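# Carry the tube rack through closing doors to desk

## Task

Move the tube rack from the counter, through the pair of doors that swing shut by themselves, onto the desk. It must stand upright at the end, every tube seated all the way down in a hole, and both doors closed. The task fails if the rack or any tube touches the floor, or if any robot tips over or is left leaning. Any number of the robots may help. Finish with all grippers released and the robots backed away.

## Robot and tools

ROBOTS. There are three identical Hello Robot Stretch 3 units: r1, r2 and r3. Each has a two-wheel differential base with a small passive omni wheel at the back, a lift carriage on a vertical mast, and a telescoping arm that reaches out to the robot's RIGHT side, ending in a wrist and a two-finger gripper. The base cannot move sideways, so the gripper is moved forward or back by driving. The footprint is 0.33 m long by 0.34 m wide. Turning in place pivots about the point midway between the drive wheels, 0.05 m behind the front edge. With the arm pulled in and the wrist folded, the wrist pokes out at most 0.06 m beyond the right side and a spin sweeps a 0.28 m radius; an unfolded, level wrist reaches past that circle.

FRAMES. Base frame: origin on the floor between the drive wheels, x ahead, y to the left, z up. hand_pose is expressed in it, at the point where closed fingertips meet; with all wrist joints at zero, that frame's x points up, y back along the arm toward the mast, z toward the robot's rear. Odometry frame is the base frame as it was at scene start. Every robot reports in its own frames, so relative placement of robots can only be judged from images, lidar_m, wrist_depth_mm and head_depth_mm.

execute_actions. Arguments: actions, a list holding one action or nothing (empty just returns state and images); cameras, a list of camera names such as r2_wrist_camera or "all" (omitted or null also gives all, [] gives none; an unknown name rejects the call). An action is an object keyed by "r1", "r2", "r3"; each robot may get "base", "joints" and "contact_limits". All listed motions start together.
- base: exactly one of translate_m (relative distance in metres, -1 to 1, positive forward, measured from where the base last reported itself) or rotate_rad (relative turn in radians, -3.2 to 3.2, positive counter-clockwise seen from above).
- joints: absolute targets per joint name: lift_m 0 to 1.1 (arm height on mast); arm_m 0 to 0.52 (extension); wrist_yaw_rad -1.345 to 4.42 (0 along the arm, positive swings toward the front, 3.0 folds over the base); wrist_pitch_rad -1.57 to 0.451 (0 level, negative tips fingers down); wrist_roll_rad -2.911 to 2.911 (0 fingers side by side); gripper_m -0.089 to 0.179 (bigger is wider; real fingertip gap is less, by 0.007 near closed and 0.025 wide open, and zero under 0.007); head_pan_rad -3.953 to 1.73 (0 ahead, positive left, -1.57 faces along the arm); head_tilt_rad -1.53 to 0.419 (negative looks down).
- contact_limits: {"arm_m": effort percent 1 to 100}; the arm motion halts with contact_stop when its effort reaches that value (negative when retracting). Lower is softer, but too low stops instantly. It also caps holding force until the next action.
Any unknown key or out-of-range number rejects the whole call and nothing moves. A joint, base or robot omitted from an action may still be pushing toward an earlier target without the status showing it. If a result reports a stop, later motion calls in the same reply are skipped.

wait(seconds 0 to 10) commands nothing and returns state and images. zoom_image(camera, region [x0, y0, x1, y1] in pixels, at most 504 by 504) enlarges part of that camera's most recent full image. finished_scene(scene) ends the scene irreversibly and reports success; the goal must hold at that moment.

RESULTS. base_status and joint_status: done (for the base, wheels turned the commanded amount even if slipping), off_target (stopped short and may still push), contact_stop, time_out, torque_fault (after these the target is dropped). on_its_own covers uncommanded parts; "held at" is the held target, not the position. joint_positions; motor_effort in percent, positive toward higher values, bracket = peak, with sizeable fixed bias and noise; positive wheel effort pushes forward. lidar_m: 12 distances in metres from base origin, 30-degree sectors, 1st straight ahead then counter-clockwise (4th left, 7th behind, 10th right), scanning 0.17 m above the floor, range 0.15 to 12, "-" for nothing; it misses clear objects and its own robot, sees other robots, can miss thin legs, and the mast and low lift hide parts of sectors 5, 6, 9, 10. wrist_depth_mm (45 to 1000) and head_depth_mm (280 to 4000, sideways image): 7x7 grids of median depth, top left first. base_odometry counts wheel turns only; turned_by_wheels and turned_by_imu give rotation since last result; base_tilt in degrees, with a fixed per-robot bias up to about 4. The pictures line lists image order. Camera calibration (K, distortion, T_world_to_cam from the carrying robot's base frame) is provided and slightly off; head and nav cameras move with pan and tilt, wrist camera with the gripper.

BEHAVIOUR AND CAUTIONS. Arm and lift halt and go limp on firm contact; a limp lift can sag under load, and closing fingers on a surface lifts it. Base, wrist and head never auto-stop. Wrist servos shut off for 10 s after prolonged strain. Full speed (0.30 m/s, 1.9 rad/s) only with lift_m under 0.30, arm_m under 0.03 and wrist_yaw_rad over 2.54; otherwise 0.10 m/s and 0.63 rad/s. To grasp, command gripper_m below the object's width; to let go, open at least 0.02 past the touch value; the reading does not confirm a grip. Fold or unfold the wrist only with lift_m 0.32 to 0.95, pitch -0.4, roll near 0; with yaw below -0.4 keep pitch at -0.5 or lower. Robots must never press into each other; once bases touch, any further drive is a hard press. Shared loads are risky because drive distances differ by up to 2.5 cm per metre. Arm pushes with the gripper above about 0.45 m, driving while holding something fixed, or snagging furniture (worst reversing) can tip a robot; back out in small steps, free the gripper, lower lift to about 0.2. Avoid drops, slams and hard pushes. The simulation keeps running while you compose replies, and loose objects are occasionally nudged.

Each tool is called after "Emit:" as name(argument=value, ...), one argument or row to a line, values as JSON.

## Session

Emit:
execute_actions(
  actions=[
    {"r1":{"joints":{"lift_m":0.27,"head_tilt_rad":-0.6}},"r2":{"joints":{"lift_m":0.27,"head_tilt_rad":-0.6}},"r3":{"joints":{"lift_m":0.27,"head_tilt_rad":-0.6}}},
  ],
)

Scene clock: 3.80 s.
r1.base_odometry: x=+0.000 y=+0.000 heading=+0.000 (m, m, rad; r1's odometry frame)
r1.turned_by_wheels: +0.000 (rad since the last result)
r1.turned_by_imu: -0.001 (rad since the last result)
r1.base_tilt: forward=+0.9 right=+1.3 (deg)
r1.lidar_m: 0.81 1.19 1.32 1.42 2.09 3.51 2.46 1.84 1.81 0.98 0.76 0.75
r1.head_depth_mm: 616 668 730 806 897 1011 1141 / 655 716 788 876 987 1120 1192 / 705 773 858 959 1091 1262 1228 / 755 839 939 1068 1224 1400 1229 / 821 917 1036 1187 1400 1474 1228 / 897 1003 1151 1347 1628 1476 1227 / 981 1122 1304 1566 1728 1477 1226
r1.base_status: not commanded
r1.joint_positions: lift_m=+0.270 arm_m=+0.002 wrist_yaw_rad=+2.931 wrist_pitch_rad=-0.594 wrist_roll_rad=-0.007 gripper_m=+0.037 head_pan_rad=+0.005 head_tilt_rad=-0.592
r1.joint_status: all done
r1.motor_effort: left_wheel=-1(1) right_wheel=+0(0) lift_m=+35(36) arm_m=+0(0) wrist_yaw_rad=+0(0) wrist_pitch_rad=+6(6) wrist_roll_rad=+0(1) gripper_m=+0(1) head_pan_rad=+2(0) head_tilt_rad=-4(40) (%)
r1.hand_pose: x=+0.0204 y=+0.0476 z=+0.2455 quat_wxyz=(+0.277, +0.692, +0.136, +0.653) (m; r1's base frame)
r1.wrist_depth_mm: - 966 - - - - - / 741 762 760 782 758 759 763 / 618 - 629 632 622 627 627 / 531 - 530 524 528 531 535 / 472 - - - 472 460 465 / - - - - 418 407 410 / - - - - 366 366 364
r2.base_odometry: x=+0.000 y=+0.000 heading=+0.000 (m, m, rad; r2's odometry frame)
r2.turned_by_wheels: +0.000 (rad since the last result)
r2.turned_by_imu: +0.000 (rad since the last result)
r2.base_tilt: forward=-1.6 right=+3.3 (deg)
r2.lidar_m: 3.00 2.55 2.26 2.27 1.30 1.16 1.65 1.00 0.89 0.89 1.06 1.94
r2.head_depth_mm: 2466 2744 2882 2135 1701 1428 1215 / 2546 2829 2902 2148 1720 1405 1210 / 2619 2936 2869 2145 1706 1418 1212 / 2756 3011 2901 2188 1704 1424 1218 / 2831 3161 2924 2174 1717 1428 1208 / 2936 3374 2910 2157 1730 1421 1218 / 3043 3381 2953 2169 1710 1422 1210
r2.base_status: not commanded
r2.joint_positions: lift_m=+0.270 arm_m=+0.003 wrist_yaw_rad=+2.905 wrist_pitch_rad=-0.377 wrist_roll_rad=-0.007 gripper_m=+0.037 head_pan_rad=-0.009 head_tilt_rad=-0.592
r2.joint_status: all done
r2.motor_effort: left_wheel=-1(1) right_wheel=+0(1) lift_m=+40(38) arm_m=-1(1) wrist_yaw_rad=+0(1) wrist_pitch_rad=+5(5) wrist_roll_rad=+0(0) gripper_m=+1(1) head_pan_rad=+0(0) head_tilt_rad=-4(34) (%)
r2.hand_pose: x=+0.0325 y=+0.0750 z=+0.2920 quat_wxyz=(+0.214, +0.703, +0.051, +0.677) (m; r2's base frame)
r2.wrist_depth_mm: - - - - - - - / - - - - - - - / 819 931 903 970 - - - / 660 - 701 727 746 774 796 / 545 - 588 593 609 615 632 / 472 - - 489 514 514 524 / - - - 429 431 444 449
r3.base_odometry: x=+0.000 y=+0.000 heading=+0.000 (m, m, rad; r3's odometry frame)
r3.turned_by_wheels: +0.000 (rad since the last result)
r3.turned_by_imu: +0.001 (rad since the last result)
r3.base_tilt: forward=+0.1 right=+0.0 (deg)
r3.lidar_m: 1.04 0.80 0.78 0.82 1.18 1.31 1.83 1.98 2.36 2.56 2.16 2.49
r3.head_depth_mm: 2520 2840 3041 2388 1857 1506 1274 / 1909 2173 2600 2403 1849 1513 1272 / 1565 1741 1971 2184 1858 1513 1276 / 1302 1435 1585 1761 1806 1499 1276 / 1126 1230 1331 1451 1601 1522 1284 / 988 1062 1137 1245 1349 1435 1281 / 883 939 1007 1080 1160 1256 1262
r3.base_status: not commanded
r3.joint_positions: lift_m=+0.270 arm_m=-0.003 wrist_yaw_rad=+2.886 wrist_pitch_rad=-0.491 wrist_roll_rad=+0.000 gripper_m=+0.037 head_pan_rad=-0.018 head_tilt_rad=-0.592
r3.joint_status: all done
r3.motor_effort: left_wheel=+0(0) right_wheel=+0(0) lift_m=+27(26) arm_m=-2(2) wrist_yaw_rad=+0(0) wrist_pitch_rad=+9(9) wrist_roll_rad=+0(0) gripper_m=+0(0) head_pan_rad=+1(1) head_tilt_rad=-5(43) (%)
r3.hand_pose: x=+0.0331 y=+0.0652 z=+0.2669 quat_wxyz=(+0.258, +0.702, +0.083, +0.659) (m; r3's base frame)
r3.wrist_depth_mm: - 899 852 762 713 667 621 / - 996 912 832 768 712 671 / 769 787 796 804 805 750 707 / 616 - 633 639 647 669 665 / 518 - 527 537 532 534 542 / 454 - - 460 463 459 464 / - - - 396 386 393 400
pictures: r1_head_camera (sideways: a quarter turn clockwise sets it upright), r1_nav_camera (sideways: a quarter turn counterclockwise sets it upright), r1_wrist_camera, r2_head_camera (sideways: a quarter turn clockwise sets it upright), r2_nav_camera (sideways: a quarter turn counterclockwise sets it upright), r2_wrist_camera, r3_head_camera (sideways: a quarter turn clockwise sets it upright), r3_nav_camera (sideways: a quarter turn counterclockwise sets it upright), r3_wrist_camera
camera_calibration (this result's frames):
r1_head_camera: T_world_to_cam=[[-0.547001, -0.00461835, -0.837119, 1.11283], [-0.0384292, 0.999069, 0.0195991, -0.0160197], [0.83625, 0.0428905, -0.546669, 0.662342], [0, 0, 0, 1]] pos_world=[0.0542195, -0.00726393, 1.29397]
r1_nav_camera: T_world_to_cam=[[0.517801, 0.065125, 0.853019, -1.07388], [0.0807232, -0.996369, 0.0270687, 0.0178227], [0.851684, 0.0548422, -0.521177, 0.627082], [0, 0, 0, 1]] pos_world=[0.02054, 0.0533038, 1.24238]
r1_wrist_camera: T_world_to_cam=[[0.969805, -0.243865, -0.00280423, -0.01006], [-0.17261, -0.678227, -0.714293, 0.243013], [0.172289, 0.693209, -0.699841, 0.299831], [0, 0, 0, 1]] pos_world=[0.0000453211, -0.0454807, 0.383388]
r2_head_camera: T_world_to_cam=[[-0.58892, -0.0113845, -0.808111, 1.07337], [-0.0136369, 0.999898, -0.00414826, 0.00658822], [0.808076, 0.00857716, -0.589015, 0.71573], [0, 0, 0, 1]] pos_world=[0.0538557, -0.000506698, 1.28901]
r2_nav_camera: T_world_to_cam=[[0.536411, -0.0334082, 0.843296, -1.06074], [-0.0426069, -0.999014, -0.0124754, 0.0699987], [0.842881, -0.0292383, -0.537305, 0.651957], [0, 0, 0, 1]] pos_world=[0.022451, 0.0535545, 1.24569]
r2_wrist_camera: T_world_to_cam=[[0.967845, -0.243553, 0.0629087, -0.0381199], [-0.0797981, -0.534445, -0.841428, 0.315673], [0.238553, 0.809352, -0.536695, 0.252587], [0, 0, 0, 1]] pos_world=[0.0018289, -0.0450061, 0.403576]
r3_head_camera: T_world_to_cam=[[-0.56402, 0.0462757, -0.824463, 1.09988], [0.0716611, 0.997405, 0.00695888, -0.0154629], [0.822646, -0.055157, -0.565872, 0.687851], [0, 0, 0, 1]] pos_world=[0.0556049, 0.00246485, 1.29616]
r3_nav_camera: T_world_to_cam=[[0.602272, -0.0509556, 0.796663, -0.991404], [-0.00384889, -0.998134, -0.0609323, 0.132068], [0.798282, 0.0336315, -0.601344, 0.730442], [0, 0, 0, 1]] pos_world=[0.014504, 0.0567378, 1.23711]
r3_wrist_camera: T_world_to_cam=[[0.962629, -0.270243, 0.0177013, -0.0200819], [-0.150864, -0.589375, -0.793648, 0.290161], [0.22491, 0.761319, -0.60812, 0.272765], [0, 0, 0, 1]] pos_world=[0.00175843, -0.0420743, 0.396515]
Images, in order (width x height): r1_head_camera 896x504, r1_nav_camera 672x504, r1_wrist_camera 644x364, r2_head_camera 896x504, r2_nav_camera 672x504, r2_wrist_camera 644x364, r3_head_camera 896x504, r3_nav_camera 672x504, r3_wrist_camera 644x364.

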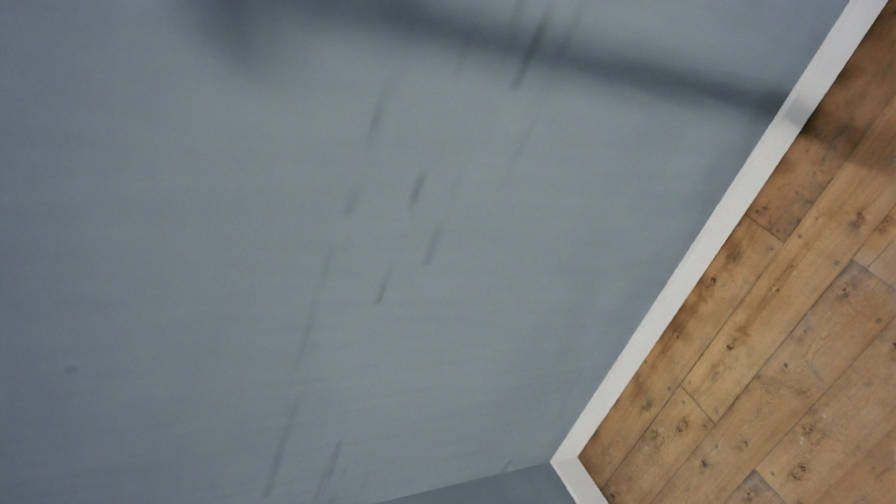

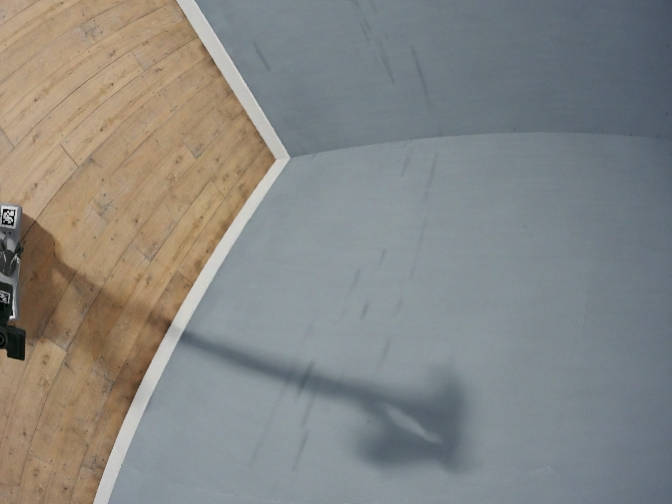

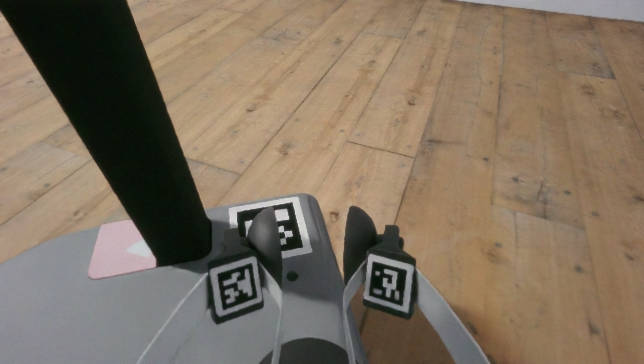

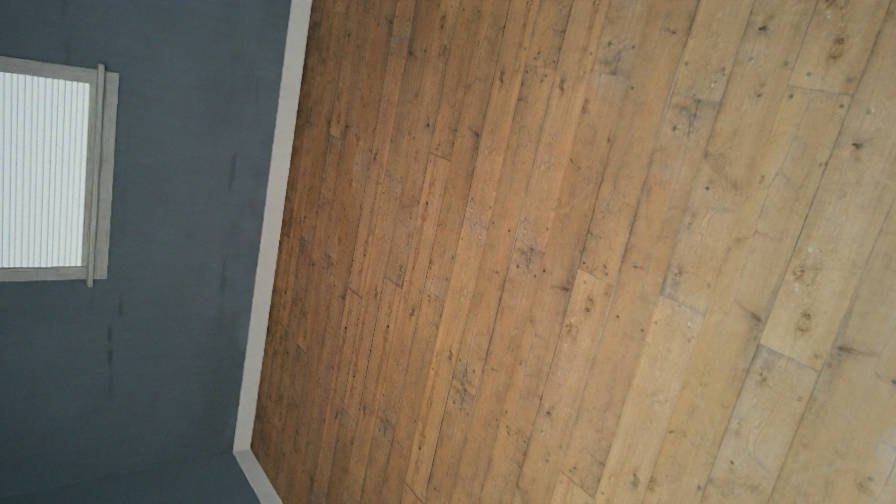

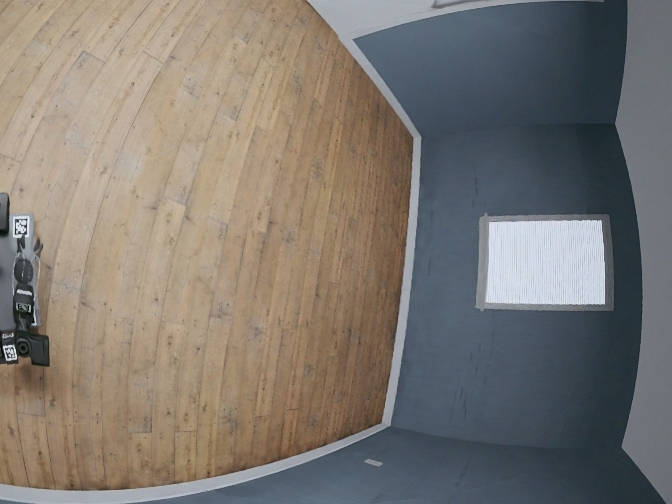

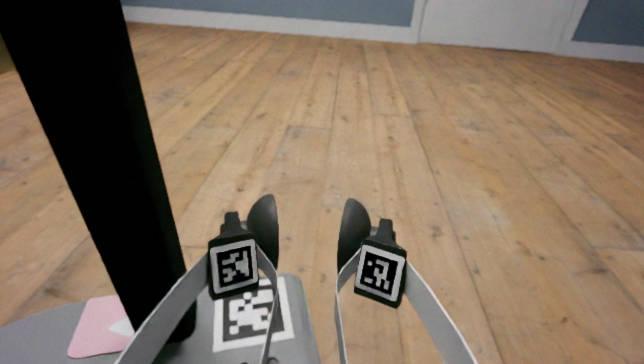

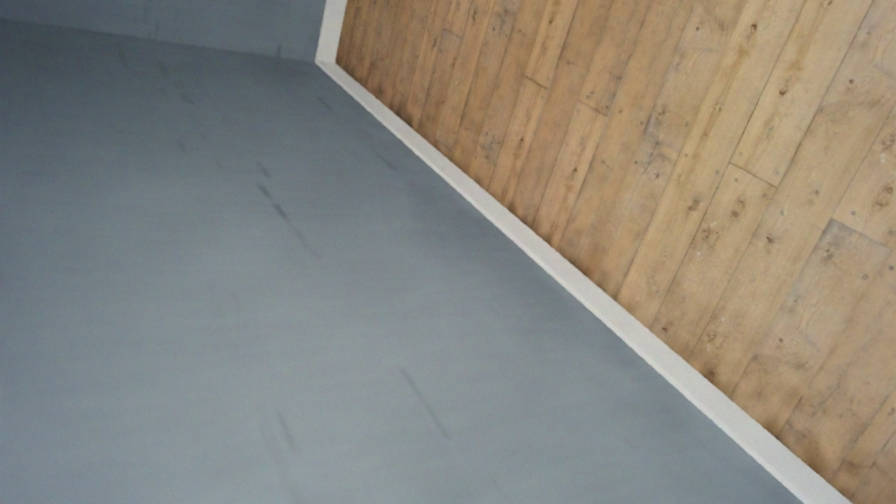

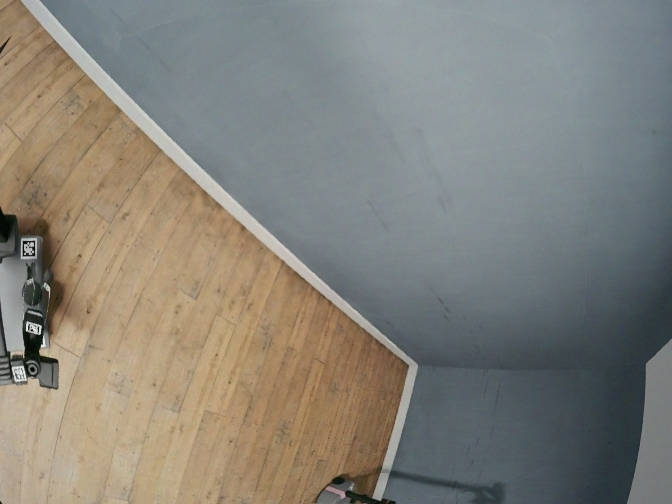

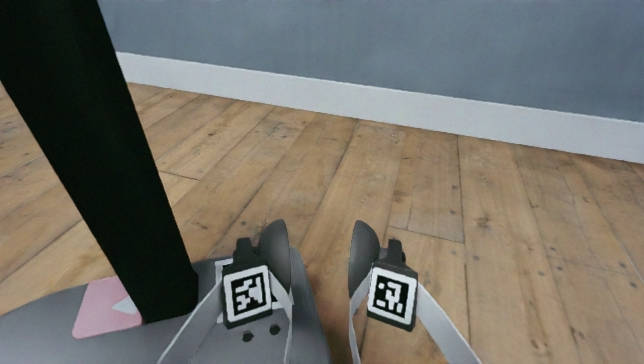

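Same arrangement. Turn to look.

Emit:
execute_actions(
  actions=[
    {"r1":{"base":{"rotate_rad":2.4}},"r2":{"base":{"rotate_rad":2.4},"joints":{"head_tilt_rad":-0.35}},"r3":{"base":{"rotate_rad":-2.1}}},
  ],
  cameras=["r1_nav_camera","r2_nav_camera","r2_head_camera","r3_nav_camera"],
)

Scene clock: 7.03 s.
r1.base_odometry: x=+0.000 y=+0.000 heading=+2.400 (m, m, rad; r1's odometry frame)
r1.turned_by_wheels: +2.400 (rad since the last result)
r1.turned_by_imu: +2.389 (rad since the last result)
r1.base_tilt: forward=+1.0 right=+1.3 (deg)
r1.lidar_m: 2.20 3.02 1.96 1.81 1.26 0.82 0.75 0.76 0.95 1.33 1.34 1.67
r1.head_depth_mm: 2775 2916 2951 2467 1851 1481 1223 / 3420 3593 3512 2498 1867 1478 1234 / 3478 3881 3261 2434 1854 1481 1223 / 3521 3903 3695 2482 1863 1470 1235 / 3447 3809 3762 2500 1849 1471 1228 / 3378 3717 3761 2475 1864 1476 1228 / 3368 3748 3780 2468 1863 1481 1224
r1.base_status: done
r1.joint_positions: lift_m=+0.270 arm_m=+0.002 wrist_yaw_rad=+2.931 wrist_pitch_rad=-0.594 wrist_roll_rad=-0.007 gripper_m=+0.037 head_pan_rad=+0.005 head_tilt_rad=-0.593
r1.joint_status: not commanded
r1.motor_effort: left_wheel=-3(9) right_wheel=+2(8) lift_m=+35(35) arm_m=-1(1) wrist_yaw_rad=+0(0) wrist_pitch_rad=+6(6) wrist_roll_rad=+1(1) gripper_m=+0(0) head_pan_rad=+2(1) head_tilt_rad=-4(4) (%)
r1.hand_pose: x=+0.0204 y=+0.0475 z=+0.2455 quat_wxyz=(+0.277, +0.692, +0.136, +0.653) (m; r1's base frame)
r1.wrist_depth_mm: - 979 - - - - - / 739 764 758 760 770 757 764 / 632 - 623 623 625 633 627 / 527 - 532 526 533 533 533 / 470 - - - 476 464 462 / - - - - 416 407 408 / - - - - 363 364 366
r2.base_odometry: x=+0.000 y=+0.000 heading=+2.400 (m, m, rad; r2's odometry frame)
r2.turned_by_wheels: +2.400 (rad since the last result)
r2.turned_by_imu: +2.420 (rad since the last result)
r2.base_tilt: forward=-1.6 right=+3.2 (deg)
r2.lidar_m: 1.18 1.16 1.16 0.90 0.89 0.94 1.39 2.99 2.96 2.30 2.26 1.50
r2.head_depth_mm: 1851 1995 1787 1522 1696 1734 1406 / 1773 1903 1596 1444 1591 1731 1398 / 1688 1801 1597 1356 1499 1629 1407 / 1620 1723 1779 1298 1427 1563 1392 / 1564 1672 1725 1259 1364 1498 1393 / 1503 1596 1654 1204 1295 1417 1398 / 1462 1539 1592 1159 1231 1353 1409
r2.base_status: done
r2.joint_positions: lift_m=+0.270 arm_m=+0.003 wrist_yaw_rad=+2.905 wrist_pitch_rad=-0.377 wrist_roll_rad=-0.007 gripper_m=+0.037 head_pan_rad=-0.009 head_tilt_rad=-0.359
r2.joint_status: all done
r2.motor_effort: left_wheel=-3(9) right_wheel=+3(11) lift_m=+39(39) arm_m=-1(1) wrist_yaw_rad=+0(0) wrist_pitch_rad=+5(5) wrist_roll_rad=+0(0) gripper_m=+0(0) head_pan_rad=+1(0) head_tilt_rad=+4(23) (%)
r2.hand_pose: x=+0.0325 y=+0.0750 z=+0.2920 quat_wxyz=(+0.214, +0.703, +0.051, +0.677) (m; r2's base frame)
r2.wrist_depth_mm: - 787 910 - - - - / - 875 978 - - - - / 730 879 916 959 982 - - / 658 - 700 731 753 772 804 / 543 - 594 587 602 619 637 / 466 - - 490 508 518 525 / - - - 425 433 441 448
r3.base_odometry: x=+0.000 y=+0.000 heading=-2.100 (m, m, rad; r3's odometry frame)
r3.turned_by_wheels: -2.100 (rad since the last result)
r3.turned_by_imu: -2.069 (rad since the last result)
r3.base_tilt: forward=+0.1 right=+0.0 (deg)
r3.lidar_m: 2.36 2.57 2.28 2.45 1.04 0.80 0.78 0.82 1.18 1.31 1.83 1.98
r3.head_depth_mm: 2025 2248 2467 2391 1838 1513 1266 / 2053 2264 2498 2365 1843 1512 1274 / 2049 2253 2503 2405 1846 1523 1279 / 2031 2266 2530 2391 1865 1506 1277 / 2042 2247 2465 2441 1862 1518 1280 / 2079 2330 2612 2422 1886 1521 1289 / 2103 2327 2560 2407 1879 1534 1284
r3.base_status: done
r3.joint_positions: lift_m=+0.270 arm_m=-0.003 wrist_yaw_rad=+2.886 wrist_pitch_rad=-0.491 wrist_roll_rad=+0.000 gripper_m=+0.037 head_pan_rad=-0.018 head_tilt_rad=-0.593
r3.joint_status: not commanded
r3.motor_effort: left_wheel=+2(8) right_wheel=-3(10) lift_m=+27(28) arm_m=-1(1) wrist_yaw_rad=+0(0) wrist_pitch_rad=+8(9) wrist_roll_rad=+1(0) gripper_m=+0(0) head_pan_rad=+0(1) head_tilt_rad=-4(5) (%)
r3.hand_pose: x=+0.0331 y=+0.0652 z=+0.2669 quat_wxyz=(+0.258, +0.702, +0.083, +0.659) (m; r3's base frame)
r3.wrist_depth_mm: - - - - - - - / - - - - - - - / 779 802 799 795 814 838 853 / 616 - 627 633 646 656 658 / 512 - 518 536 531 537 545 / 458 - - 452 463 460 461 / - - - 394 386 399 401
pictures: r1_nav_camera (sideways: a quarter turn counterclockwise sets it upright), r2_head_camera (sideways: a quarter turn clockwise sets it upright), r2_nav_camera (sideways: a quarter turn counterclockwise sets it upright), r3_nav_camera (sideways: a quarter turn counterclockwise sets it upright)
camera_calibration (this result's frames):
r1_nav_camera: T_world_to_cam=[[0.518468, 0.0651286, 0.852613, -1.07335], [0.0807445, -0.996369, 0.0270095, 0.0178996], [0.851276, 0.0548402, -0.521844, 0.627953], [0, 0, 0, 1]] pos_world=[0.0204934, 0.0533036, 1.24237]
r2_head_camera: T_world_to_cam=[[-0.385978, -0.01316, -0.922414, 1.22121], [-0.0120658, 0.999885, -0.00921648, 0.0131789], [0.922429, 0.00757228, -0.386092, 0.450997], [0, 0, 0, 1]] pos_world=[0.0555049, -0.00052133, 1.30071]
r2_nav_camera: T_world_to_cam=[[0.326742, -0.0315735, 0.944586, -1.1916], [-0.0388058, -0.999047, -0.0199706, 0.0797384], [0.944317, -0.0301302, -0.327656, 0.378529], [0, 0, 0, 1]] pos_world=[0.0349878, 0.0534446, 1.25119]
r3_nav_camera: T_world_to_cam=[[0.602873, -0.0509666, 0.796207, -0.990813], [-0.00389495, -0.998134, -0.060943, 0.132082], [0.797827, 0.0336398, -0.601947, 0.731229], [0, 0, 0, 1]] pos_world=[0.0144551, 0.0567387, 1.2371]
Images, in order (width x height): r1_nav_camera 672x504, r2_head_camera 896x504, r2_nav_camera 672x504, r3_nav_camera 672x504.

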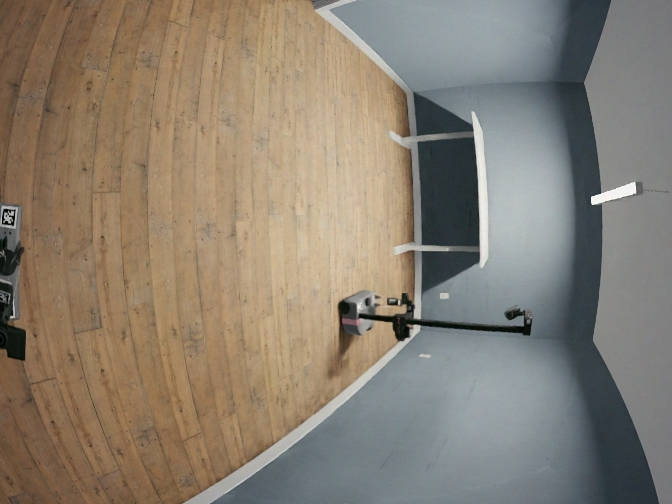

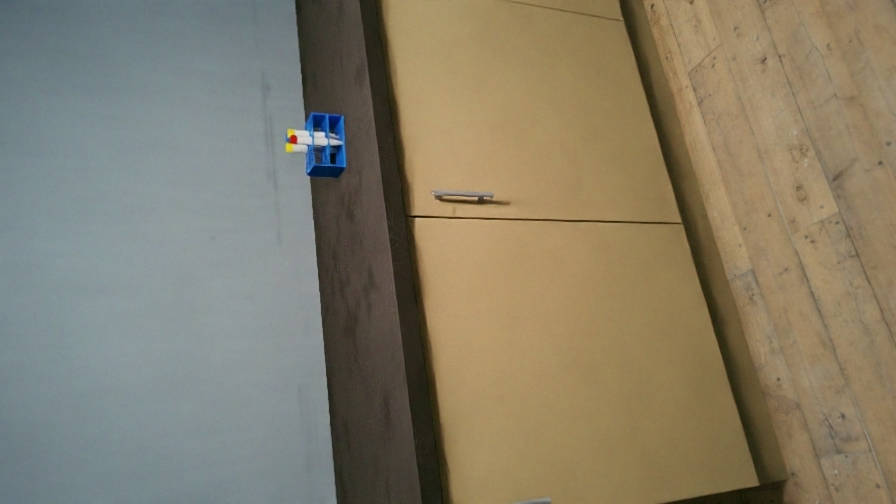

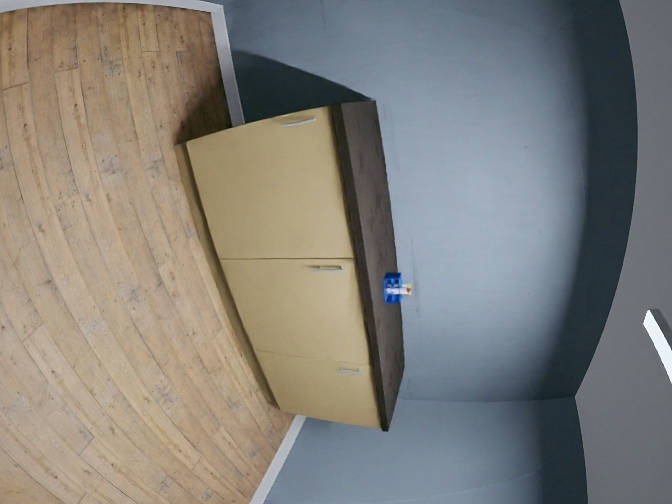

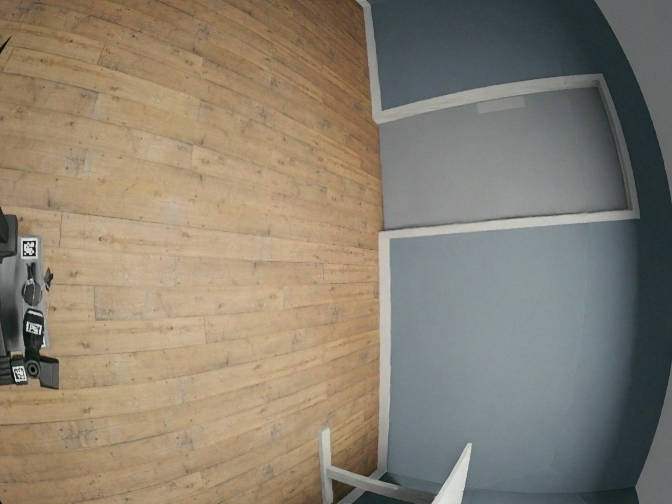

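Emit:
execute_actions(
  actions=[
    {"r2":{"base":{"rotate_rad":-0.53}},"r3":{"base":{"rotate_rad":0.39},"joints":{"head_pan_rad":-0.35,"head_tilt_rad":-1.0}},"r1":{"base":{"rotate_rad":0.75}}},
  ],
  cameras=[],
)

Emit:
execute_actions(
  actions=[
    {"r2":{"base":{"translate_m":1}},"r3":{"base":{"translate_m":1}}},
  ],
  cameras=[],
)

Emit:
execute_actions(
  actions=[
    {"r2":{"base":{"rotate_rad":2.47},"joints":{"lift_m":0.88,"head_pan_rad":-1.57,"head_tilt_rad":-0.5}},"r3":{"base":{"translate_m":1}}},
  ],
  cameras=[],
)

Emit:
execute_actions(
  actions=[
    {"r2":{"joints":{"wrist_yaw_rad":0,"gripper_m":0.179,"wrist_pitch_rad":-0.2}}},
  ],
  cameras=["r1_nav_camera","r2_wrist_camera","r2_head_camera","r3_nav_camera"],
)

Scene clock: 10.33 s.
r1.base_odometry: x=+0.000 y=+0.000 heading=-3.133 (m, m, rad; r1's odometry frame)
r1.turned_by_wheels: +0.750 (rad since the last result)
r1.turned_by_imu: +0.746 (rad since the last result)
r1.base_tilt: forward=+1.0 right=+1.3 (deg)
r1.lidar_m: 2.48 1.85 1.81 0.99 0.77 0.75 0.80 1.17 1.33 1.41 2.05 3.51
r1.head_depth_mm: 3541 3751 3671 2487 1853 1471 1220 / 3587 - 3726 2472 1856 1482 1229 / 3033 3457 3569 2481 1850 1477 1233 / 2612 2886 3221 2476 1851 1483 1227 / 2302 2500 2832 2478 1863 1479 1227 / 2145 2321 2530 2476 1869 1482 1223 / 1910 2058 2232 2357 1845 1483 1232
r1.base_status: done
r1.joint_positions: lift_m=+0.270 arm_m=+0.002 wrist_yaw_rad=+2.931 wrist_pitch_rad=-0.594 wrist_roll_rad=-0.007 gripper_m=+0.037 head_pan_rad=+0.005 head_tilt_rad=-0.593
r1.joint_status: not commanded
r1.motor_effort: left_wheel=-3(11) right_wheel=+1(7) lift_m=+35(35) arm_m=+0(1) wrist_yaw_rad=+0(1) wrist_pitch_rad=+6(6) wrist_roll_rad=+0(1) gripper_m=+0(1) head_pan_rad=+1(1) head_tilt_rad=-4(4) (%)
r1.hand_pose: x=+0.0204 y=+0.0475 z=+0.2455 quat_wxyz=(+0.277, +0.692, +0.136, +0.653) (m; r1's base frame)
r1.wrist_depth_mm: - 896 - - - - - / 646 753 761 757 762 754 769 / 627 - 621 614 628 625 634 / 530 - 532 526 533 537 531 / 467 - - - 474 464 465 / - - - - 417 408 409 / - - - - 366 366 366
r2.base_odometry: x=+0.000 y=+0.000 heading=+1.870 (m, m, rad; r2's odometry frame)
r2.turned_by_wheels: -0.530 (rad since the last result)
r2.turned_by_imu: -0.535 (rad since the last result)
r2.base_tilt: forward=-1.6 right=+3.2 (deg)
r2.lidar_m: 1.51 1.18 1.16 1.16 0.90 0.88 0.94 1.38 2.99 2.98 2.30 2.26
r2.head_depth_mm: 2014 2098 2228 2375 2280 1722 1404 / 2105 2245 2411 2576 2270 1728 1386 / 2278 2428 2572 2737 2280 1725 1399 / 2369 2537 1989 2011 2170 1721 1394 / 2229 2382 1774 1742 1888 1711 1400 / 2002 2118 1770 1527 1638 1714 1408 / 1828 1898 1760 1372 1453 1573 1403
r2.base_status: done
r2.joint_positions: lift_m=+0.270 arm_m=+0.003 wrist_yaw_rad=+2.905 wrist_pitch_rad=-0.377 wrist_roll_rad=-0.007 gripper_m=+0.037 head_pan_rad=-0.009 head_tilt_rad=-0.359
r2.joint_status: not commanded
r2.motor_effort: left_wheel=+1(8) right_wheel=-3(9) lift_m=+39(39) arm_m=-1(1) wrist_yaw_rad=+0(1) wrist_pitch_rad=+5(5) wrist_roll_rad=+0(0) gripper_m=-1(1) head_pan_rad=+0(0) head_tilt_rad=+4(4) (%)
r2.hand_pose: x=+0.0325 y=+0.0750 z=+0.2920 quat_wxyz=(+0.214, +0.703, +0.051, +0.677) (m; r2's base frame)
r2.wrist_depth_mm: - - - - - 982 897 / - - - - - - 944 / 777 912 927 964 979 - - / 658 - 707 733 756 766 789 / 547 - 590 586 613 615 638 / 464 - - 492 505 516 521 / - - - 426 432 442 451
r3.base_odometry: x=+0.000 y=+0.000 heading=-1.710 (m, m, rad; r3's odometry frame)
r3.turned_by_wheels: +0.390 (rad since the last result)
r3.turned_by_imu: +0.385 (rad since the last result)
r3.base_tilt: forward=+0.1 right=+0.1 (deg)
r3.lidar_m: 2.47 3.12 2.29 1.20 0.82 0.78 0.79 1.03 1.73 1.31 1.98 2.35
r3.head_depth_mm: 2245 2122 1808 1562 1388 1237 1125 / 2245 2121 1797 1559 1388 1246 1136 / 2270 2113 1817 1570 1388 1236 1133 / 2282 2123 1803 1560 1373 1241 1125 / 2300 2095 1809 1570 1382 1253 1120 / 2325 2094 1805 1570 1378 1239 1124 / 2401 2099 1784 1555 1386 1238 1118
r3.base_status: done
r3.joint_positions: lift_m=+0.270 arm_m=-0.003 wrist_yaw_rad=+2.886 wrist_pitch_rad=-0.491 wrist_roll_rad=+0.000 gripper_m=+0.037 head_pan_rad=-0.343 head_tilt_rad=-0.988
r3.joint_status: all done
r3.motor_effort: left_wheel=-2(6) right_wheel=+3(9) lift_m=+28(27) arm_m=-2(1) wrist_yaw_rad=+0(0) wrist_pitch_rad=+8(9) wrist_roll_rad=+0(0) gripper_m=+0(0) head_pan_rad=-4(28) head_tilt_rad=-8(39) (%)
r3.hand_pose: x=+0.0331 y=+0.0652 z=+0.2669 quat_wxyz=(+0.258, +0.702, +0.083, +0.659) (m; r3's base frame)
r3.wrist_depth_mm: - - - - - - - / - - - - - - - / - 803 791 806 825 837 835 / 610 - 635 645 652 660 667 / 518 - 525 530 530 540 549 / 454 - - 451 464 458 459 / - - - 392 384 399 400
pictures: none
No camera images: the call's "cameras" was empty. Leave "cameras" out to get every camera's image.

Scene clock: 15.33 s.
r1.base_odometry: x=+0.000 y=+0.000 heading=-3.133 (m, m, rad; r1's odometry frame)
r1.turned_by_wheels: +0.000 (rad since the last result)
r1.turned_by_imu: -0.001 (rad since the last result)
r1.base_tilt: forward=+1.0 right=+1.4 (deg)
r1.lidar_m: 2.47 1.84 1.81 0.99 0.77 0.75 0.80 1.17 1.33 1.41 2.06 1.73
r1.head_depth_mm: 3516 3810 3616 2463 1847 1480 1230 / 3552 3989 3736 2468 1838 1480 1232 / 3071 3473 3603 2463 1852 1476 1228 / 2617 2934 3233 2486 1857 1480 1223 / 2311 2505 2831 2496 1849 1470 1226 / 2102 2322 2509 2475 1859 1479 1223 / 1926 2070 2240 2353 1849 1472 1225
r1.base_status: not commanded
r1.joint_positions: lift_m=+0.270 arm_m=+0.002 wrist_yaw_rad=+2.931 wrist_pitch_rad=-0.594 wrist_roll_rad=-0.007 gripper_m=+0.037 head_pan_rad=+0.005 head_tilt_rad=-0.593
r1.joint_status: not commanded
r1.motor_effort: left_wheel=-2(3) right_wheel=+1(2) lift_m=+35(35) arm_m=+0(0) wrist_yaw_rad=+0(0) wrist_pitch_rad=+6(6) wrist_roll_rad=+1(1) gripper_m=+1(1) head_pan_rad=+0(0) head_tilt_rad=-5(4) (%)
r1.hand_pose: x=+0.0204 y=+0.0475 z=+0.2455 quat_wxyz=(+0.277, +0.692, +0.136, +0.653) (m; r1's base frame)
r1.wrist_depth_mm: - 891 - - - - - / 659 752 751 764 762 779 768 / 623 - 629 629 624 627 624 / 530 - 533 538 535 534 533 / 472 - - - 476 461 460 / - - - - 420 409 409 / - - - - 363 364 366
r2.base_odometry: x=-0.295 y=+0.956 heading=+1.870 (m, m, rad; r2's odometry frame)
r2.turned_by_wheels: +0.000 (rad since the last result)
r2.turned_by_imu: +0.005 (rad since the last result)
r2.base_tilt: forward=-1.6 right=+3.3 (deg)
r2.lidar_m: 0.74 0.58 0.58 0.62 0.91 1.71 1.83 2.66 3.56 1.89 1.47 1.44
r2.head_depth_mm: 1263 1330 1408 1510 1622 1679 1398 / 1335 1422 1529 1627 1741 1733 1404 / 1428 1536 1644 1703 1824 1629 1390 / 1537 1638 1762 1024 1048 1156 1332 / 1488 1574 1692 984 898 974 1070 / 1335 1414 1481 982 783 848 914 / 1214 1272 1342 985 711 740 805
r2.base_status: done
r2.joint_positions: lift_m=+0.270 arm_m=+0.003 wrist_yaw_rad=+2.905 wrist_pitch_rad=-0.378 wrist_roll_rad=-0.007 gripper_m=+0.037 head_pan_rad=-0.009 head_tilt_rad=-0.358
r2.joint_status: not commanded
r2.motor_effort: left_wheel=+1(9) right_wheel=-3(8) lift_m=+40(40) arm_m=-1(1) wrist_yaw_rad=-1(0) wrist_pitch_rad=+5(5) wrist_roll_rad=+0(0) gripper_m=+0(0) head_pan_rad=+0(0) head_tilt_rad=+4(4) (%)
r2.hand_pose: x=+0.0325 y=+0.0750 z=+0.2919 quat_wxyz=(+0.214, +0.703, +0.051, +0.676) (m; r2's base frame)
r2.wrist_depth_mm: - 743 665 605 543 496 458 / - 883 738 649 579 528 481 / 824 934 851 775 675 567 519 / 667 - 710 723 723 665 609 / 544 - 583 590 612 616 624 / 465 - - 493 504 511 526 / - - - 424 430 441 451
r3.base_odometry: x=-0.139 y=-0.990 heading=-1.710 (m, m, rad; r3's odometry frame)
r3.turned_by_wheels: +0.000 (rad since the last result)
r3.turned_by_imu: -0.001 (rad since the last result)
r3.base_tilt: forward=+0.1 right=+0.1 (deg)
r3.lidar_m: 1.56 1.94 1.82 1.82 1.78 1.68 1.70 2.21 1.80 1.80 1.55 1.45
r3.head_depth_mm: 1353 1614 1775 1558 1388 1242 1123 / 1371 1618 1785 1566 1393 1242 1133 / 1395 1638 1792 1566 1387 1243 1144 / 1462 1722 1791 1551 1392 1237 1123 / 1464 1739 1799 1569 1383 1237 1117 / 1484 1761 1803 1552 1374 1234 1118 / 1496 1777 1781 1558 1379 1240 1123
r3.base_status: done
r3.joint_positions: lift_m=+0.270 arm_m=-0.003 wrist_yaw_rad=+2.886 wrist_pitch_rad=-0.491 wrist_roll_rad=+0.000 gripper_m=+0.037 head_pan_rad=-0.343 head_tilt_rad=-0.989
r3.joint_status: not commanded
r3.motor_effort: left_wheel=-1(4) right_wheel=+2(12) lift_m=+27(28) arm_m=-2(2) wrist_yaw_rad=+0(0) wrist_pitch_rad=+9(9) wrist_roll_rad=+0(0) gripper_m=+0(0) head_pan_rad=-3(4) head_tilt_rad=-7(8) (%)
r3.hand_pose: x=+0.0331 y=+0.0651 z=+0.2668 quat_wxyz=(+0.258, +0.702, +0.083, +0.659) (m; r3's base frame)
r3.wrist_depth_mm: - - - - - - - / - - - - - - - / 791 797 785 806 826 830 847 / 613 - 629 646 647 662 661 / 508 - 521 527 538 535 549 / 452 - - 455 457 459 462 / - - - 394 388 399 401
pictures: none
No camera images: the call's "cameras" was empty. Leave "cameras" out to get every camera's image.

Scene clock: 21.70 s.
r1.base_odometry: x=+0.000 y=+0.000 heading=-3.133 (m, m, rad; r1's odometry frame)
r1.turned_by_wheels: +0.000 (rad since the last result)
r1.turned_by_imu: -0.001 (rad since the last result)
r1.base_tilt: forward=+0.9 right=+1.3 (deg)
r1.lidar_m: 1.70 1.84 1.81 0.99 0.77 0.75 0.80 1.17 1.32 1.41 2.05 3.52
r1.head_depth_mm: 3494 3838 3583 2505 1851 1470 1233 / 3603 - 3773 2495 1857 1484 1226 / 3043 3490 3572 2461 1861 1485 1225 / 2657 2896 3160 2164 1855 1480 1226 / 1524 2453 2691 2258 1863 1481 1231 / 2117 2310 2520 2481 1847 1482 1224 / 1923 2064 2235 2331 1858 1479 1221
r1.base_status: not commanded
r1.joint_positions: lift_m=+0.270 arm_m=+0.002 wrist_yaw_rad=+2.931 wrist_pitch_rad=-0.594 wrist_roll_rad=-0.007 gripper_m=+0.037 head_pan_rad=+0.005 head_tilt_rad=-0.593
r1.joint_status: not commanded
r1.motor_effort: left_wheel=-3(3) right_wheel=+1(2) lift_m=+35(35) arm_m=-1(0) wrist_yaw_rad=+0(1) wrist_pitch_rad=+6(6) wrist_roll_rad=+0(1) gripper_m=+0(0) head_pan_rad=+0(0) head_tilt_rad=-4(4) (%)
r1.hand_pose: x=+0.0204 y=+0.0475 z=+0.2455 quat_wxyz=(+0.277, +0.692, +0.136, +0.653) (m; r1's base frame)
r1.wrist_depth_mm: - 903 - - - - - / 638 748 756 757 769 769 766 / 613 - 630 629 627 634 631 / 531 - 528 531 532 534 540 / 473 - - - 470 464 463 / - - - - 417 408 408 / - - - - 364 364 366
r2.base_odometry: x=-0.295 y=+0.956 heading=-1.943 (m, m, rad; r2's odometry frame)
r2.turned_by_wheels: +2.470 (rad since the last result)
r2.turned_by_imu: +2.495 (rad since the last result)
r2.base_tilt: forward=-1.6 right=+3.2 (deg)
r2.lidar_m: 1.70 1.75 2.29 3.55 2.18 1.52 1.44 0.85 0.60 0.58 0.59 0.78
r2.head_depth_mm: 995 1085 1092 744 696 806 - / 997 1085 1091 743 697 802 925 / 993 1090 1085 746 696 807 904 / 995 1089 1025 743 701 808 - / 995 1089 1096 744 703 812 939 / 993 1087 1094 746 702 812 960 / 992 1080 1096 748 704 813 965
r2.base_status: done
r2.joint_positions: lift_m=+0.880 arm_m=+0.003 wrist_yaw_rad=+2.905 wrist_pitch_rad=-0.378 wrist_roll_rad=-0.007 gripper_m=+0.037 head_pan_rad=-1.563 head_tilt_rad=-0.494
r2.joint_status: all done
r2.motor_effort: left_wheel=-3(8) right_wheel=+3(11) lift_m=+48(52) arm_m=-1(1) wrist_yaw_rad=+0(0) wrist_pitch_rad=+5(5) wrist_roll_rad=+0(0) gripper_m=+1(0) head_pan_rad=-3(34) head_tilt_rad=-3(17) (%)
r2.hand_pose: x=+0.0325 y=+0.0749 z=+0.9016 quat_wxyz=(+0.214, +0.703, +0.051, +0.676) (m; r2's base frame)
r2.wrist_depth_mm: - - - - - - - / - - - - - - - / - - - - - - - / - - - - - - - / - - - - - - - / - - - - - - - / - - - - - - -
r3.base_odometry: x=-0.278 y=-1.981 heading=-1.710 (m, m, rad; r3's odometry frame)
r3.turned_by_wheels: +0.000 (rad since the last result)
r3.turned_by_imu: -0.001 (rad since the last result)
r3.base_tilt: forward=+0.1 right=+0.0 (deg)
r3.lidar_m: 0.64 0.81 1.71 1.91 1.83 2.57 2.63 2.58 2.11 0.87 0.67 0.63
r3.head_depth_mm: 561 659 804 1019 1315 1239 1123 / 567 665 807 1030 1356 1246 1133 / 571 669 820 1043 1340 1247 1130 / 572 678 829 1050 1343 1241 1117 / 579 684 836 1067 1340 1229 1122 / 583 691 841 1078 1363 1240 1125 / 585 693 850 1093 1366 1240 1120
r3.base_status: done
r3.joint_positions: lift_m=+0.270 arm_m=-0.003 wrist_yaw_rad=+2.886 wrist_pitch_rad=-0.491 wrist_roll_rad=+0.000 gripper_m=+0.037 head_pan_rad=-0.343 head_tilt_rad=-0.989
r3.joint_status: not commanded
r3.motor_effort: left_wheel=-1(6) right_wheel=+2(12) lift_m=+28(28) arm_m=-1(1) wrist_yaw_rad=+0(0) wrist_pitch_rad=+9(9) wrist_roll_rad=+0(0) gripper_m=+0(0) head_pan_rad=-4(4) head_tilt_rad=-7(7) (%)
r3.hand_pose: x=+0.0331 y=+0.0651 z=+0.2668 quat_wxyz=(+0.258, +0.702, +0.083, +0.659) (m; r3's base frame)
r3.wrist_depth_mm: - - - - - - 795 / - - - - - - 774 / 756 792 796 810 807 829 730 / 625 - 630 635 648 654 640 / 522 - 521 531 540 537 541 / 453 - - 453 465 457 463 / - - - 394 385 404 398
pictures: none
No camera images: the call's "cameras" was empty. Leave "cameras" out to get every camera's image.

Scene clock: 24.17 s.
r1.base_odometry: x=+0.000 y=+0.000 heading=-3.133 (m, m, rad; r1's odometry frame)
r1.turned_by_wheels: +0.000 (rad since the last result)
r1.turned_by_imu: +0.000 (rad since the last result)
r1.base_tilt: forward=+1.0 right=+1.3 (deg)
r1.lidar_m: 1.70 1.84 1.81 0.99 0.77 0.75 0.80 1.16 1.33 1.41 2.06 3.53
r1.head_depth_mm: 3511 3859 3604 2489 1856 1472 1224 / 3534 - 3774 2484 1856 1479 1227 / 3051 3428 3608 2479 1854 1480 1229 / 2599 2937 3153 2189 1857 1481 1232 / 1506 2474 2699 2244 1856 1486 1228 / 2117 2311 2533 2461 1864 1470 1229 / 1919 2068 2236 2326 1849 1477 1231
r1.base_status: not commanded
r1.joint_positions: lift_m=+0.270 arm_m=+0.002 wrist_yaw_rad=+2.931 wrist_pitch_rad=-0.594 wrist_roll_rad=-0.007 gripper_m=+0.037 head_pan_rad=+0.005 head_tilt_rad=-0.593
r1.joint_status: not commanded
r1.motor_effort: left_wheel=-3(3) right_wheel=+1(1) lift_m=+35(35) arm_m=+0(0) wrist_yaw_rad=+1(0) wrist_pitch_rad=+6(6) wrist_roll_rad=+1(1) gripper_m=+0(0) head_pan_rad=+0(1) head_tilt_rad=-4(4) (%)
r1.hand_pose: x=+0.0204 y=+0.0475 z=+0.2455 quat_wxyz=(+0.277, +0.692, +0.136, +0.653) (m; r1's base frame)
r1.wrist_depth_mm: - 900 - - - - - / 658 753 763 760 763 757 773 / 613 - 629 622 623 629 632 / 532 - 536 536 534 536 528 / 473 - - - 470 459 465 / - - - - 418 410 413 / - - - - 362 367 367
r2.base_odometry: x=-0.295 y=+0.956 heading=-1.943 (m, m, rad; r2's odometry frame)
r2.turned_by_wheels: +0.000 (rad since the last result)
r2.turned_by_imu: +0.000 (rad since the last result)
r2.base_tilt: forward=-1.6 right=+3.3 (deg)
r2.lidar_m: 1.71 1.74 2.29 3.55 2.18 1.53 1.44 0.86 0.60 0.58 0.59 0.78
r2.head_depth_mm: 989 1086 1094 743 696 820 - / 992 1086 1089 747 696 788 - / 995 1085 1091 743 698 765 - / 993 1086 1029 745 700 799 970 / 989 1086 1101 745 699 821 960 / 997 1091 1093 745 705 809 966 / 989 1090 1096 750 705 813 969
r2.base_status: not commanded
r2.joint_positions: lift_m=+0.880 arm_m=+0.003 wrist_yaw_rad=+0.003 wrist_pitch_rad=-0.222 wrist_roll_rad=-0.007 gripper_m=+0.179 head_pan_rad=-1.563 head_tilt_rad=-0.494
r2.joint_status: all done
r2.motor_effort: left_wheel=-3(3) right_wheel=+3(2) lift_m=+48(48) arm_m=-1(1) wrist_yaw_rad=-4(2) wrist_pitch_rad=+7(7) wrist_roll_rad=+0(0) gripper_m=+0(89) head_pan_rad=-3(2) head_tilt_rad=-3(4) (%)
r2.hand_pose: x=-0.0207 y=-0.3926 z=+0.9387 quat_wxyz=(+0.705, +0.080, -0.700, -0.077) (m; r2's base frame)
r2.wrist_depth_mm: 828 843 849 855 880 885 898 / 660 719 665 647 908 928 961 / 372 385 405 431 460 492 531 / 324 328 335 335 345 354 357 / 366 381 383 391 401 400 409 / - 416 416 427 430 437 449 / 443 451 457 464 476 488 495
r3.base_odometry: x=-0.278 y=-1.981 heading=-1.710 (m, m, rad; r3's odometry frame)
r3.turned_by_wheels: +0.000 (rad since the last result)
r3.turned_by_imu: +0.001 (rad since the last result)
r3.base_tilt: forward=+0.1 right=+0.0 (deg)
r3.lidar_m: 0.65 0.81 1.70 1.91 1.83 2.57 2.61 2.57 2.12 0.87 0.67 0.63
r3.head_depth_mm: 562 662 805 1016 1319 1243 1126 / 568 667 810 1032 1331 1237 1137 / 567 673 815 1042 1336 1239 1142 / 574 676 826 1059 1339 1244 1125 / 578 685 835 1073 1341 1234 1128 / 581 691 839 1077 1355 1237 1133 / 585 691 849 1094 1355 1245 1124
r3.base_status: not commanded
r3.joint_positions: lift_m=+0.270 arm_m=-0.003 wrist_yaw_rad=+2.886 wrist_pitch_rad=-0.491 wrist_roll_rad=+0.000 gripper_m=+0.037 head_pan_rad=-0.343 head_tilt_rad=-0.989
r3.joint_status: not commanded
r3.motor_effort: left_wheel=-1(1) right_wheel=+2(2) lift_m=+28(28) arm_m=-1(1) wrist_yaw_rad=+0(0) wrist_pitch_rad=+9(9) wrist_roll_rad=+0(0) gripper_m=+0(0) head_pan_rad=-4(3) head_tilt_rad=-7(7) (%)
r3.hand_pose: x=+0.0331 y=+0.0651 z=+0.2668 quat_wxyz=(+0.258, +0.702, +0.083, +0.659) (m; r3's base frame)
r3.wrist_depth_mm: - - - - - - 802 / - - - - - - 781 / 774 793 791 804 832 843 737 / 625 - 639 647 650 653 650 / 509 - 527 531 533 537 543 / 452 - - 454 460 462 461 / - - - 397 386 401 402
pictures: r1_nav_camera (sideways: a quarter turn counterclockwise sets it upright), r2_head_camera (sideways: a quarter turn clockwise sets it upright), r2_wrist_camera, r3_nav_camera (sideways: a quarter turn counterclockwise sets it upright)
camera_calibration (this result's frames):
r1_nav_camera: T_world_to_cam=[[0.518519, 0.0651288, 0.852582, -1.07331], [0.080746, -0.996369, 0.027005, 0.0179055], [0.851245, 0.05484, -0.521895, 0.628019], [0, 0, 0, 1]] pos_world=[0.0204898, 0.0533036, 1.24236]
r2_head_camera: T_world_to_cam=[[-0.020514, 0.50677, -0.861837, 1.13996], [0.999538, 0.0297148, -0.00631895, 0.00323448], [0.0224071, -0.861569, -0.507146, 0.614008], [0, 0, 0, 1]] pos_world=[0.00639392, -0.0487824, 1.29387]
r2_wrist_camera: T_world_to_cam=[[-0.998028, 0.0162309, 0.0606384, -0.0777912], [-0.0490526, 0.401124, -0.91471, 1.04239], [-0.0391701, -0.91588, -0.399536, 0.179031], [0, 0, 0, 1]] pos_world=[-0.0194933, -0.252892, 1.02973]
r3_nav_camera: T_world_to_cam=[[0.800052, -0.328401, 0.502065, -0.608737], [-0.345605, -0.936347, -0.0617356, 0.135166], [0.490381, -0.124125, -0.862624, 1.07209], [0, 0, 0, 1]] pos_world=[0.00800045, 0.0597259, 1.23878]
Images, in order (width x height): r1_nav_camera 672x504, r2_head_camera 896x504, r2_wrist_camera 644x364, r3_nav_camera 672x504.

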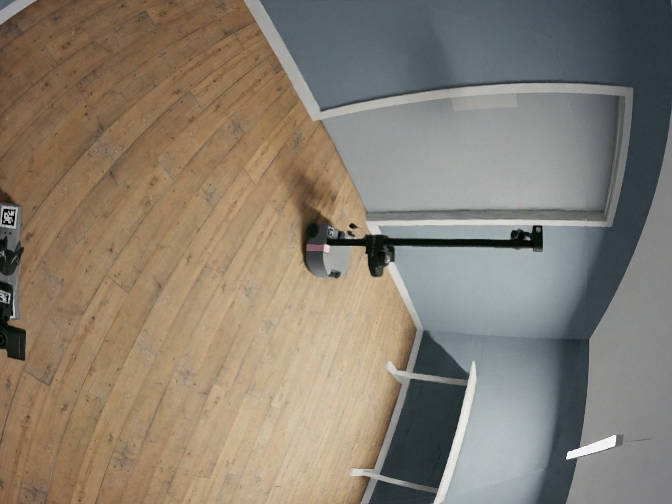

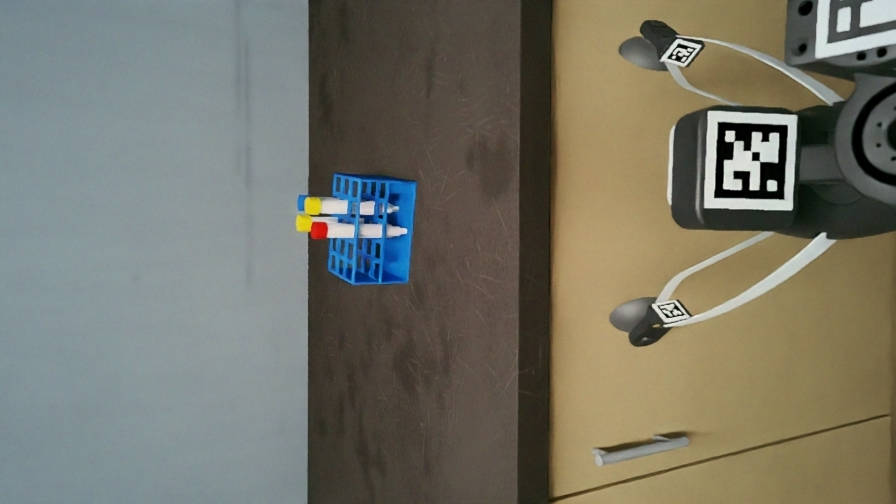

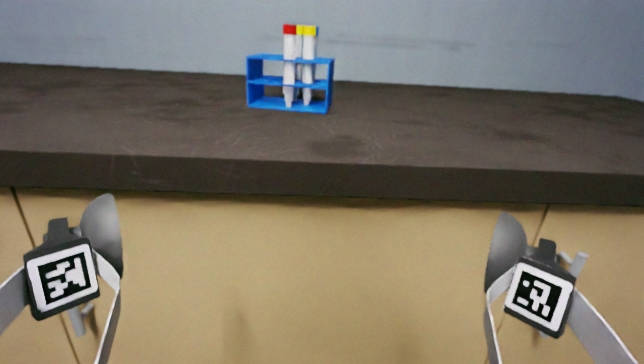

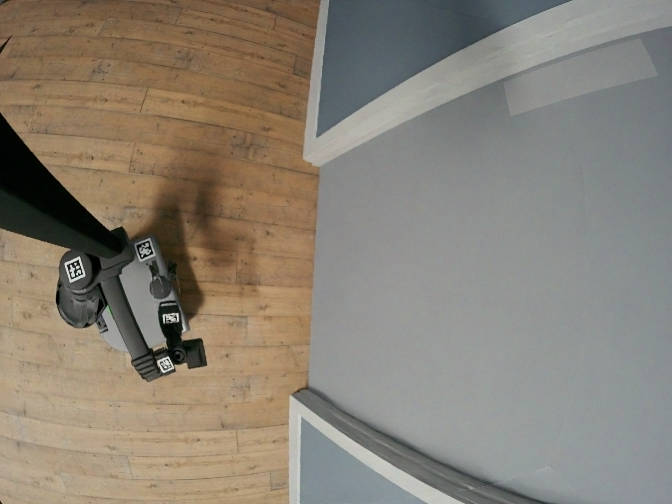

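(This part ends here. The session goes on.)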